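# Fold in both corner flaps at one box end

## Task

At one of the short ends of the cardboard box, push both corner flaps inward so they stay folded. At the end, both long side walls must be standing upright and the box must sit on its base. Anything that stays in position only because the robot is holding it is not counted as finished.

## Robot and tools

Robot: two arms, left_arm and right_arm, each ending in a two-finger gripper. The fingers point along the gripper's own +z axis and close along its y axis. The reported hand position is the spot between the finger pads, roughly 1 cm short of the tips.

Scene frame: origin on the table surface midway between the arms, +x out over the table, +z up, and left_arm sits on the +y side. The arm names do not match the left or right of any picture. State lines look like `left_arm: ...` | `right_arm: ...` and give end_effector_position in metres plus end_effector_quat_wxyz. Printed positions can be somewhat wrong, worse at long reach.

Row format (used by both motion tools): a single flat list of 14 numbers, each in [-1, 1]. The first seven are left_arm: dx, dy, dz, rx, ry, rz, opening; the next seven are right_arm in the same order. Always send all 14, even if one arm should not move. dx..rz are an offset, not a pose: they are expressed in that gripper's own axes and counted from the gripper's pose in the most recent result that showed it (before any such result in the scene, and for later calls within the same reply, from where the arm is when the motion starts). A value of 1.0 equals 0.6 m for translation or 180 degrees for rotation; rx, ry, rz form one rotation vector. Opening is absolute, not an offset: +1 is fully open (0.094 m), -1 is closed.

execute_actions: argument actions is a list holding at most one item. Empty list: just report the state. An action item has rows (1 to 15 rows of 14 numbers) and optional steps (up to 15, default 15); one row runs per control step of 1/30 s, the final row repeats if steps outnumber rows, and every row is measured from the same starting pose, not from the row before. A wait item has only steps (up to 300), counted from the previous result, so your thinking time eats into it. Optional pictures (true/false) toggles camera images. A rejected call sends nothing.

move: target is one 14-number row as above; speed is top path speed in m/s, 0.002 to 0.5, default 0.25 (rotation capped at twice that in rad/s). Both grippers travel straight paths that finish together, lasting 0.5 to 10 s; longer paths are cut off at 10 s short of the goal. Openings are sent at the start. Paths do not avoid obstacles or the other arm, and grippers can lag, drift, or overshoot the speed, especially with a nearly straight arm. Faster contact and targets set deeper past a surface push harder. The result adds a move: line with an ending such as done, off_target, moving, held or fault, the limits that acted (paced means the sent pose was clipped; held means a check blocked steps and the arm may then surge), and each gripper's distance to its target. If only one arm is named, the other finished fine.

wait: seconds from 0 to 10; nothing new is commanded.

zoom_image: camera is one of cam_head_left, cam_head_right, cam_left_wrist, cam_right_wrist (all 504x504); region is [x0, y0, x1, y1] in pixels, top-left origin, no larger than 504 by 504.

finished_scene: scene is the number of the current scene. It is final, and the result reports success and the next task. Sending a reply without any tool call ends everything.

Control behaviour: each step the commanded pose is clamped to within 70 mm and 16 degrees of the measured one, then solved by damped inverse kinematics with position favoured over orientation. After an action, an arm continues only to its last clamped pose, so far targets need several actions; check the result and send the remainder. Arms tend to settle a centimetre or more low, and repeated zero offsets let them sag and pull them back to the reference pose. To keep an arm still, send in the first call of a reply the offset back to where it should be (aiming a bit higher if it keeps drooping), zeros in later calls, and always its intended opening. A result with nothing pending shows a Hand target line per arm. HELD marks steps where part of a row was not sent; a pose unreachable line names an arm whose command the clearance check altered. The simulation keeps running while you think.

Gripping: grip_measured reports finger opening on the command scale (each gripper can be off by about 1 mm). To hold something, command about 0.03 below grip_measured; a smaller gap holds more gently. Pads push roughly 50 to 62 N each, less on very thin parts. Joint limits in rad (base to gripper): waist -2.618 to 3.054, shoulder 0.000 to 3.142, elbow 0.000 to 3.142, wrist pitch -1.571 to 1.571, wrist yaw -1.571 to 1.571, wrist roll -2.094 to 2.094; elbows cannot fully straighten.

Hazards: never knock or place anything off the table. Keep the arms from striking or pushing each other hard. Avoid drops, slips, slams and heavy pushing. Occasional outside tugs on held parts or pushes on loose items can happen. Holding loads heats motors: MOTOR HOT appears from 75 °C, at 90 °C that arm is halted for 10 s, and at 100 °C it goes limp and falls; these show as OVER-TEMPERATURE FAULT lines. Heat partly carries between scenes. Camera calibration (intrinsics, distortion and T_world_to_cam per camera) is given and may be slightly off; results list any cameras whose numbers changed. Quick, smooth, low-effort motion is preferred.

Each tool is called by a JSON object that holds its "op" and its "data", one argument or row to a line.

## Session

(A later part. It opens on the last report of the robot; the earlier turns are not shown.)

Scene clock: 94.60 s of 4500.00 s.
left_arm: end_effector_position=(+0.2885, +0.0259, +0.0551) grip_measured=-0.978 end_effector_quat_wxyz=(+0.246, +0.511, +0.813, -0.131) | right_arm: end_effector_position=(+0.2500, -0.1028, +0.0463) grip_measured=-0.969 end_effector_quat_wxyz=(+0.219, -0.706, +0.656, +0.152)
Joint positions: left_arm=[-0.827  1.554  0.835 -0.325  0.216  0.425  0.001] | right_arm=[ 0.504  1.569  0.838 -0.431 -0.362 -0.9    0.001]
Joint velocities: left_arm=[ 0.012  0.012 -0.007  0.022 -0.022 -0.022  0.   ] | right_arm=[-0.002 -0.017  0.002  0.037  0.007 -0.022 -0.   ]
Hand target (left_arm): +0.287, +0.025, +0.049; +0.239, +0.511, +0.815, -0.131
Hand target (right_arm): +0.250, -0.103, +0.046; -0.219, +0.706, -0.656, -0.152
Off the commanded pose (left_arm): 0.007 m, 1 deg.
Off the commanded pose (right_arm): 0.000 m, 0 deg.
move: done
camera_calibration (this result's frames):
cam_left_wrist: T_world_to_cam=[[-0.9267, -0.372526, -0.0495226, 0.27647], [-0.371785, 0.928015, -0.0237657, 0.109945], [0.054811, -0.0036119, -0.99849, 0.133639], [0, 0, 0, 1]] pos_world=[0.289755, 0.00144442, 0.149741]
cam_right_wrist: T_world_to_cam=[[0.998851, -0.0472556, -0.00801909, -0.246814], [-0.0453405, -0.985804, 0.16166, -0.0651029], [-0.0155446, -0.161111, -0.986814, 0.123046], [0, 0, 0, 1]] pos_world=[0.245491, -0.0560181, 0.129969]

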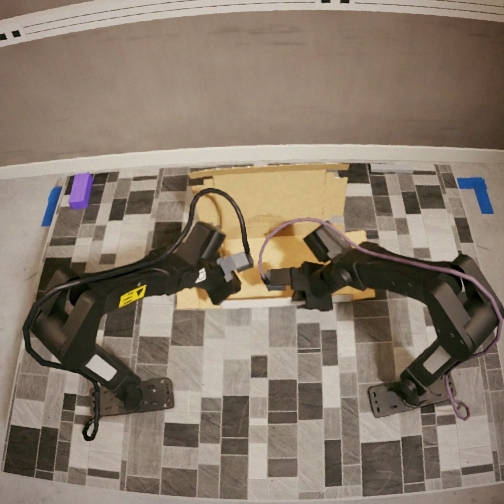

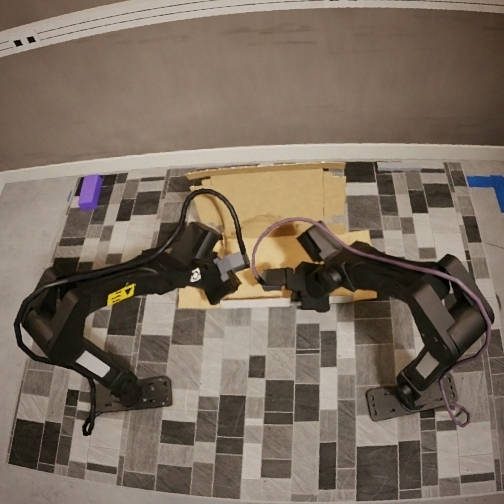

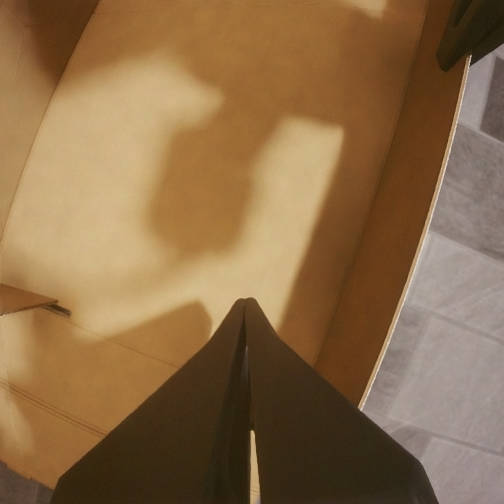

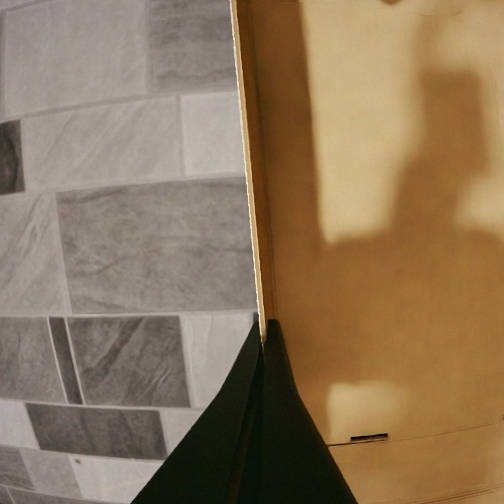

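{"op": "move", "data": {
  "target": [0.035,0,-0.013,0,0,0,-1,0,0,0,0,0,0,-1],
  "speed": 0.03
}}

{"op": "move", "data": {
  "target": [-0.103,0,-0.132,0,0,0,-1,0,0,0,0,0,0,-1],
  "speed": 0.1
}}

{"op": "move", "data": {
  "target": [0.06,0.1,-0.05,0,0,0,-1,0,0,0,0,0,0,-1],
  "speed": 0.15
}}

Scene clock: 97.93 s of 4500.00 s.
left_arm: end_effector_position=(+0.2883, +0.0351, +0.0564) grip_measured=-0.978 end_effector_quat_wxyz=(+0.261, +0.511, +0.808, -0.133) | right_arm: end_effector_position=(+0.2501, -0.1027, +0.0464) grip_measured=-0.969 end_effector_quat_wxyz=(+0.219, -0.706, +0.656, +0.152)
Joint positions: left_arm=[-0.798  1.515  0.786 -0.29   0.234  0.452  0.001] | right_arm=[ 0.504  1.569  0.838 -0.43  -0.362 -0.9    0.001]
Joint velocities: left_arm=[-0.007 -0.002 -0.017 -0.007  0.095  0.007 -0.   ] | right_arm=[ 0.002  0.022 -0.002  0.022  0.022  0.051  0.   ]
Hand target (left_arm): +0.279, +0.045, +0.050; +0.246, +0.511, +0.813, -0.131
Hand target (right_arm): +0.250, -0.103, +0.046; -0.219, +0.706, -0.656, -0.152
Off the commanded pose (left_arm): 0.015 m, 2 deg.
Off the commanded pose (right_arm): 0.000 m, 0 deg.
move: off_target (left_arm)
camera_calibration (this result's frames):
cam_left_wrist: T_world_to_cam=[[-0.926082, -0.371758, -0.0645613, 0.280444], [-0.368992, 0.928036, -0.050933, 0.102117], [0.0788499, -0.0233455, -0.996613, 0.128664], [0, 0, 0, 1]] pos_world=[0.287249, 0.0124929, 0.151535]
cam_right_wrist: T_world_to_cam=[[0.998861, -0.0470981, -0.00767211, -0.246892], [-0.0452525, -0.985932, 0.160907, -0.0649698], [-0.0151426, -0.160376, -0.98694, 0.123144], [0, 0, 0, 1]] pos_world=[0.245535, -0.0559345, 0.130096]

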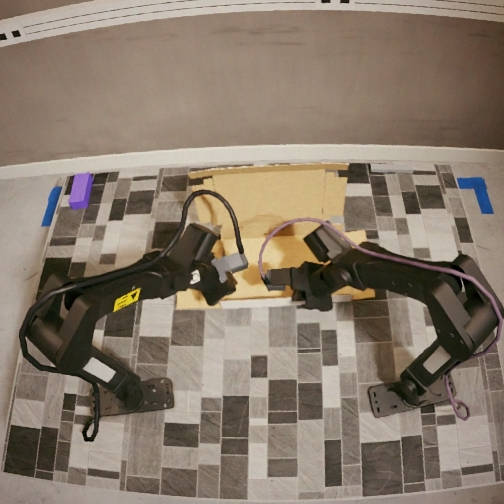

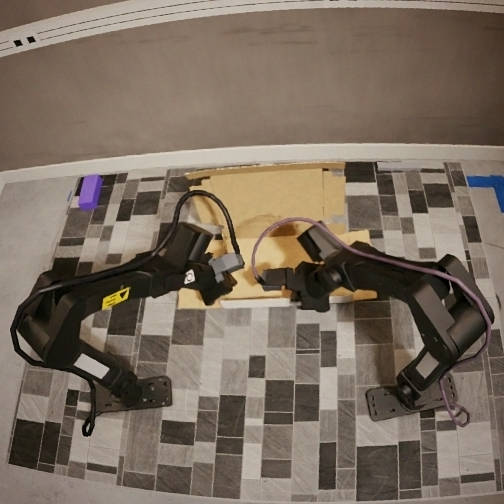

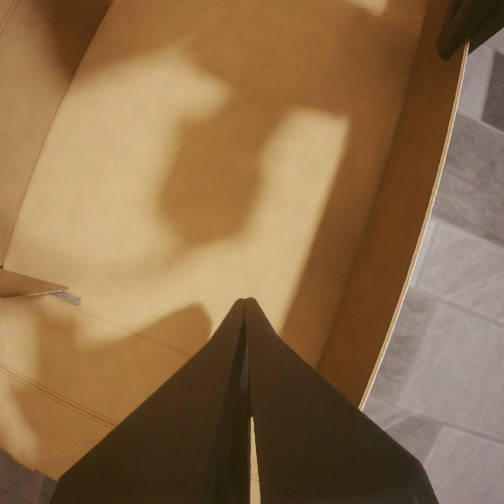

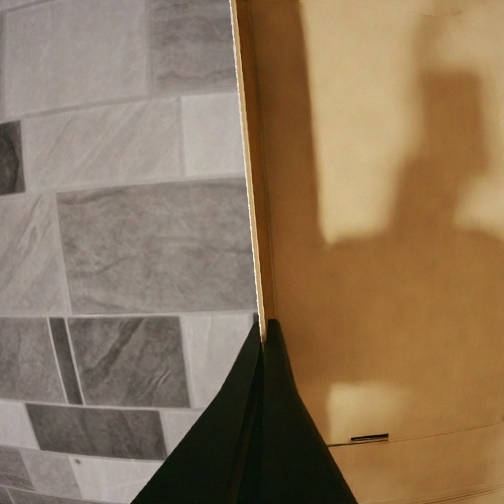

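Scene clock: 99.57 s of 4500.00 s.
left_arm: end_effector_position=(+0.2840, +0.0286, +0.1416) grip_measured=-0.978 end_effector_quat_wxyz=(+0.248, +0.512, +0.812, -0.133) | right_arm: end_effector_position=(+0.2501, -0.1027, +0.0464) grip_measured=-0.969 end_effector_quat_wxyz=(+0.219, -0.706, +0.656, +0.152)
Joint positions: left_arm=[-0.826  1.43   1.08  -0.69   0.222  0.429  0.001] | right_arm=[ 0.504  1.569  0.838 -0.43  -0.362 -0.9    0.001]
Joint velocities: left_arm=[-0.002 -0.007 -0.012 -0.037 -0.037  0.051  0.   ] | right_arm=[ 0.002 -0.007 -0.012  0.037 -0.007 -0.037 -0.001]
Hand target (left_arm): +0.284, +0.026, +0.157; +0.261, +0.511, +0.808, -0.133
Hand target (right_arm): +0.250, -0.103, +0.046; -0.219, +0.706, -0.656, -0.152
Off the commanded pose (left_arm): 0.015 m, 2 deg.
Off the commanded pose (right_arm): 0.000 m, 0 deg.
move: off_target (left_arm)
camera_calibration (this result's frames):
cam_left_wrist: T_world_to_cam=[[-0.928281, -0.368633, -0.0490343, 0.277833], [-0.367624, 0.929537, -0.0285319, 0.107251], [0.0560969, -0.00845949, -0.998389, 0.22004], [0, 0, 0, 1]] pos_world=[0.284991, 0.00458607, 0.236369]
cam_right_wrist: T_world_to_cam=[[0.998861, -0.0470981, -0.00767211, -0.246892], [-0.0452525, -0.985932, 0.160907, -0.0649698], [-0.0151426, -0.160376, -0.98694, 0.123144], [0, 0, 0, 1]] pos_world=[0.245535, -0.0559345, 0.130096]

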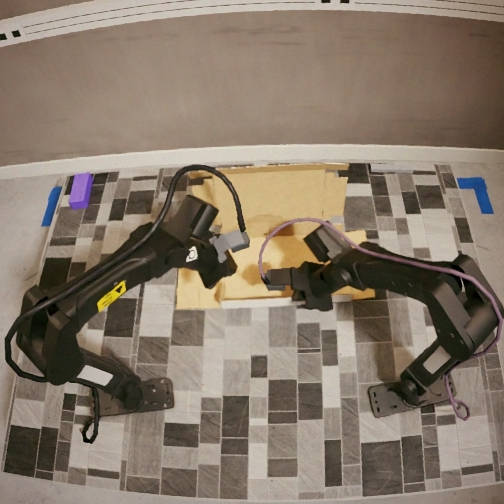

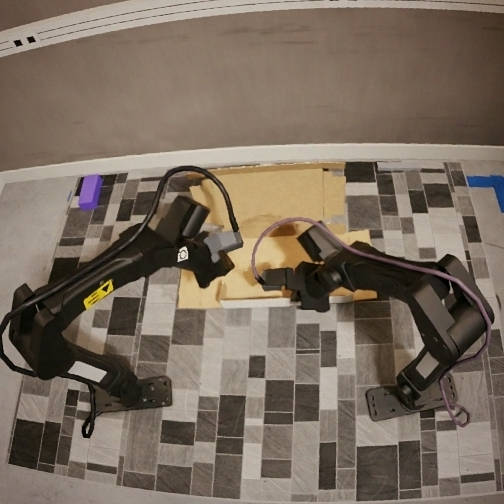

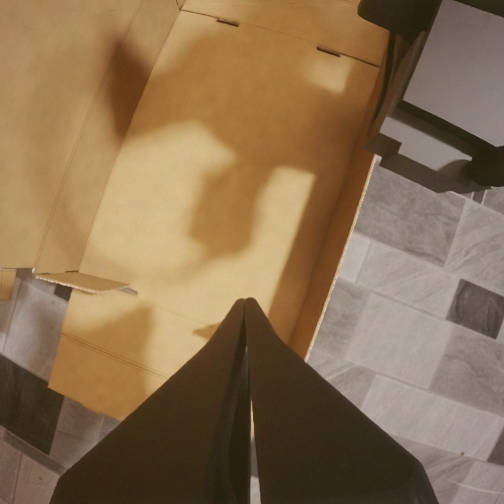

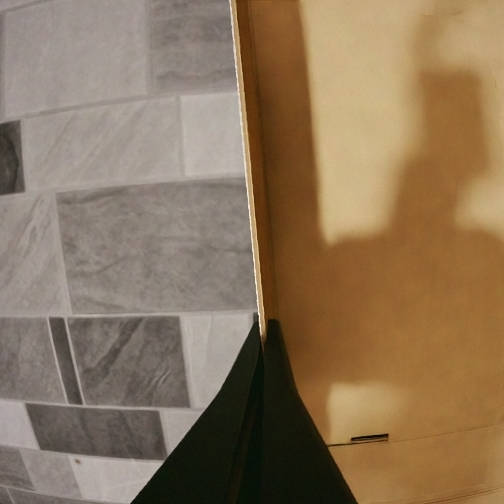

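Scene clock: 100.67 s of 4500.00 s.
left_arm: end_effector_position=(+0.3156, +0.0985, +0.1421) grip_measured=-0.978 end_effector_quat_wxyz=(+0.244, +0.508, +0.816, -0.127) | right_arm: end_effector_position=(+0.2501, -0.1027, +0.0464) grip_measured=-0.969 end_effector_quat_wxyz=(+0.219, -0.706, +0.656, +0.152)
Joint positions: left_arm=[-0.548  1.43   1.097 -0.787  0.339  0.677  0.001] | right_arm=[ 0.504  1.569  0.838 -0.43  -0.362 -0.9    0.001]
Joint velocities: left_arm=[-0.007 -0.002  0.012 -0.051 -0.051 -0.007  0.   ] | right_arm=[ 0.007 -0.012  0.002 -0.081 -0.037  0.007 -0.   ]
Hand target (left_arm): +0.318, +0.096, +0.151; +0.249, +0.512, +0.811, -0.133
Hand target (right_arm): +0.250, -0.103, +0.046; -0.219, +0.706, -0.656, -0.152
Off the commanded pose (left_arm): 0.008 m, 1 deg.
Off the commanded pose (right_arm): 0.000 m, 0 deg.
move: done
camera_calibration (this result's frames):
cam_left_wrist: T_world_to_cam=[[-0.923697, -0.379809, -0.0502854, 0.332782], [-0.379582, 0.925047, -0.0143687, 0.0560879], [0.0519737, 0.00581512, -0.998632, 0.219257], [0, 0, 0, 1]] pos_world=[0.317284, 0.0732346, 0.236497]
cam_right_wrist: T_world_to_cam=[[0.998861, -0.0470981, -0.00767211, -0.246892], [-0.0452525, -0.985932, 0.160907, -0.0649698], [-0.0151426, -0.160376, -0.98694, 0.123144], [0, 0, 0, 1]] pos_world=[0.245535, -0.0559345, 0.130096]

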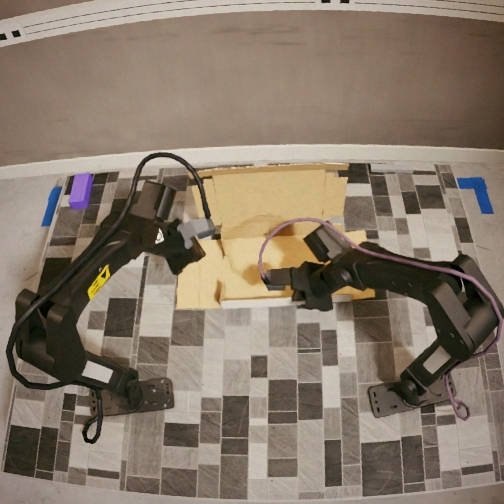

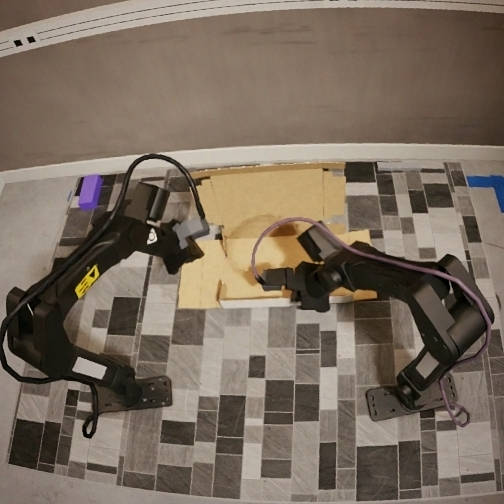

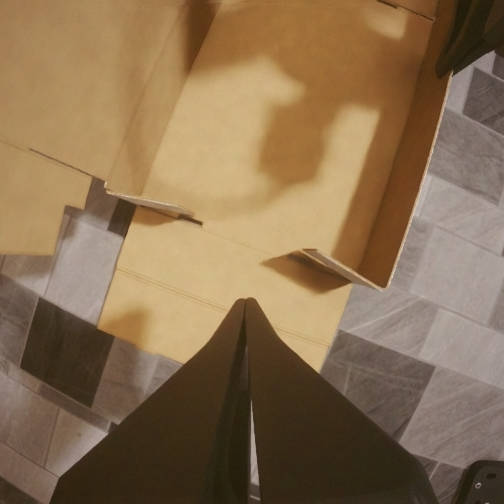

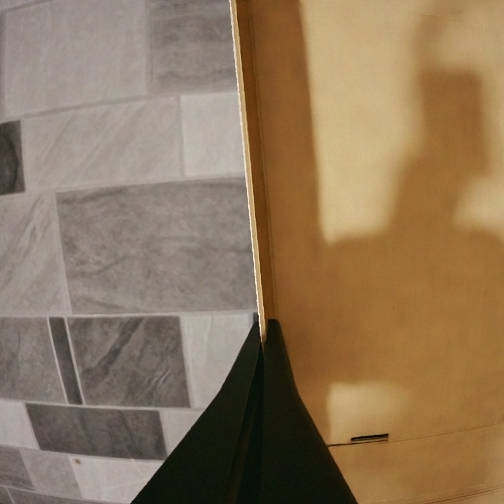

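Near 95–100° now. Release and retreat.

{"op": "move", "data": {
  "target": [0,0,0,0,0,0,-1,0,0,0,0,0,0,0]
}}

{"op": "move", "data": {
  "target": [0.05,-0.05,-0.1,0,0,0,-1,-0.05,0,-0.2,0,0,0,0]
}}

Scene clock: 102.70 s of 4500.00 s.
left_arm: end_effector_position=(+0.3152, +0.0985, +0.1420) grip_measured=-0.978 end_effector_quat_wxyz=(+0.243, +0.509, +0.816, -0.128) | right_arm: end_effector_position=(+0.2503, -0.1025, +0.0465) grip_measured=-0.002 end_effector_quat_wxyz=(+0.220, -0.706, +0.656, +0.152)
Joint positions: left_arm=[-0.548  1.43   1.097 -0.789  0.34   0.68   0.001] | right_arm=[ 0.504  1.569  0.838 -0.429 -0.362 -0.9    0.047]
Joint velocities: left_arm=[-0.007 -0.002 -0.007  0.007 -0.022  0.022  0.001] | right_arm=[ 0.012  0.012  0.007  0.081  0.051  0.022 -0.   ]
Hand target (left_arm): +0.316, +0.099, +0.142; +0.244, +0.508, +0.816, -0.127
Hand target (right_arm): +0.250, -0.103, +0.046; -0.219, +0.706, -0.656, -0.152
Off the commanded pose (left_arm): 0.000 m, 0 deg.
Off the commanded pose (right_arm): 0.000 m, 0 deg.
move: done
camera_calibration (this result's frames):
cam_left_wrist: T_world_to_cam=[[-0.924659, -0.377544, -0.049663, 0.332376], [-0.377333, 0.925973, -0.013917, 0.0551204], [0.0512409, 0.00587105, -0.998669, 0.219412], [0, 0, 0, 1]] pos_world=[0.316891, 0.0731584, 0.236394]
cam_right_wrist: T_world_to_cam=[[0.998867, -0.0470929, -0.00680761, -0.24712], [-0.0453968, -0.986045, 0.160167, -0.0647677], [-0.0142554, -0.159677, -0.987066, 0.123134], [0, 0, 0, 1]] pos_world=[0.245656, -0.0558398, 0.130233]

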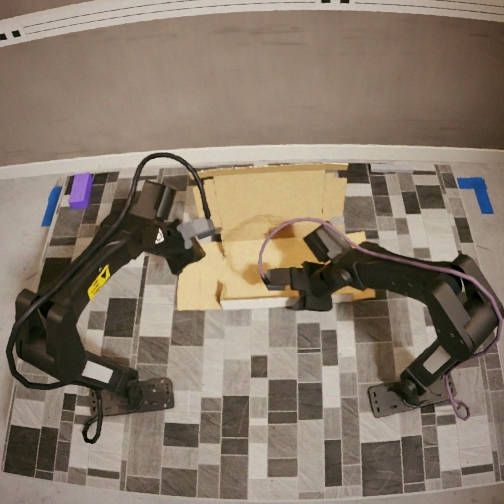

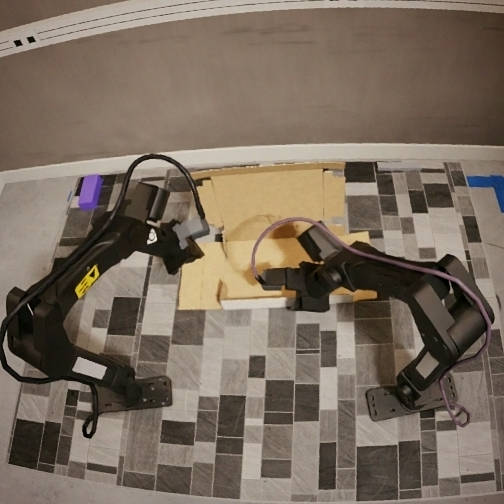

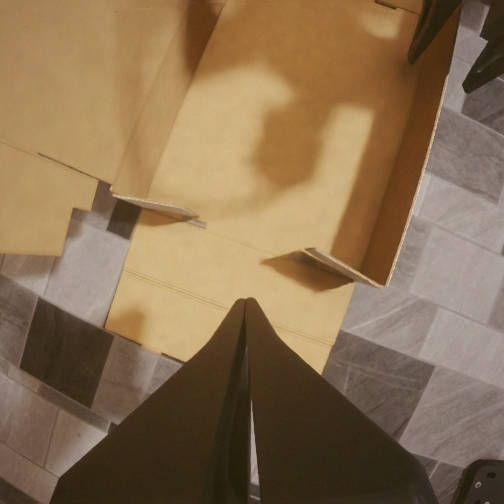

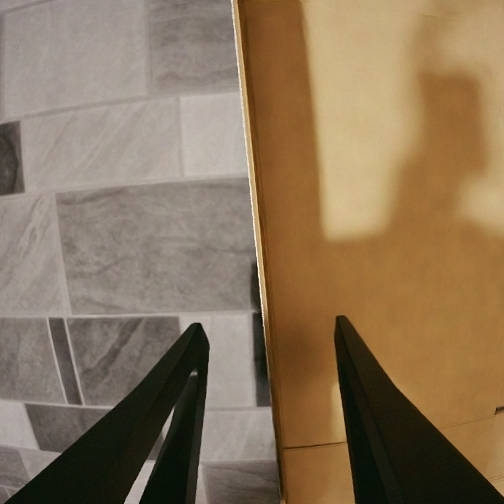

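Scene clock: 103.97 s of 4500.00 s.
left_arm: end_effector_position=(+0.2704, +0.1333, +0.1789) grip_measured=-0.978 end_effector_quat_wxyz=(+0.249, +0.509, +0.815, -0.119) | right_arm: end_effector_position=(+0.2360, -0.1390, +0.1571) grip_measured=-0.002 end_effector_quat_wxyz=(+0.217, -0.705, +0.659, +0.146)
Joint positions: left_arm=[-0.479  1.213  1.082 -0.997  0.355  0.746  0.001] | right_arm=[ 0.428  1.337  1.099 -0.953 -0.379 -0.973  0.047]
Joint velocities: left_arm=[-0.012  0.002 -0.002  0.037  0.051 -0.022  0.   ] | right_arm=[ 0.012  0.002 -0.012 -0.007  0.007 -0.081 -0.001]
Hand target (left_arm): +0.261, +0.135, +0.176; +0.243, +0.509, +0.816, -0.127
Hand target (right_arm): +0.237, -0.138, +0.164; -0.220, +0.706, -0.656, -0.152
Off the commanded pose (left_arm): 0.010 m, 1 deg.
Off the commanded pose (right_arm): 0.008 m, 1 deg.
move: done
camera_calibration (this result's frames):
cam_left_wrist: T_world_to_cam=[[-0.92115, -0.382784, -0.0704124, 0.309446], [-0.38275, 0.923738, -0.0145213, 0.00840298], [0.0706011, 0.0135741, -0.997412, 0.251843], [0, 0, 0, 1]] pos_world=[0.270482, 0.10727, 0.273102]
cam_right_wrist: T_world_to_cam=[[0.998563, -0.0534831, -0.00348086, -0.23517], [-0.0521024, -0.983907, 0.170915, -0.118897], [-0.0125659, -0.170488, -0.98528, 0.224117], [0, 0, 0, 1]] pos_world=[0.231453, -0.0913522, 0.24032]

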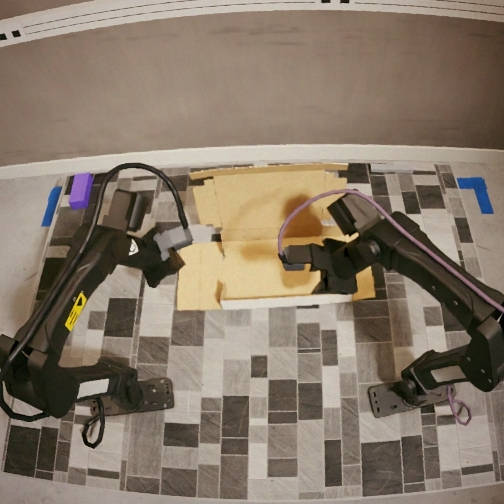

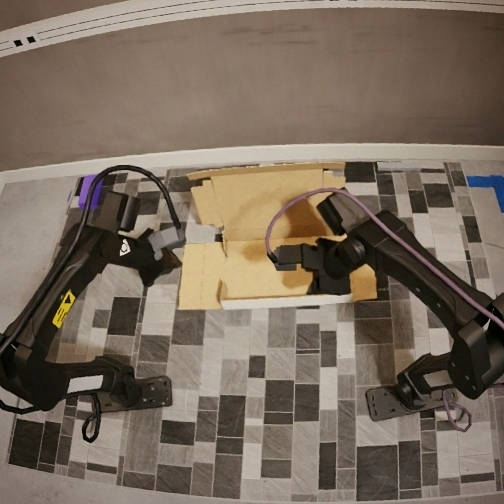

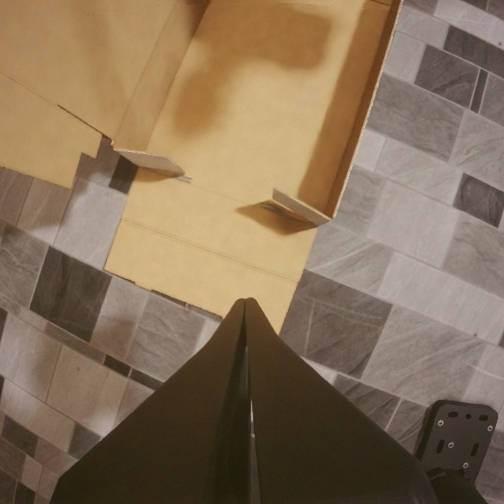

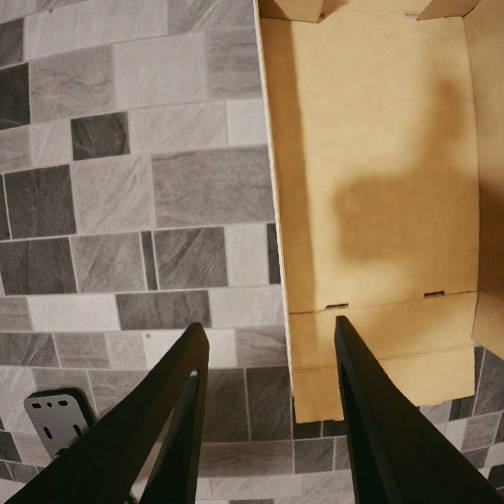

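{"op": "finished_scene", "data": {
  "scene": 1
}}

The scene is finished: the task was done.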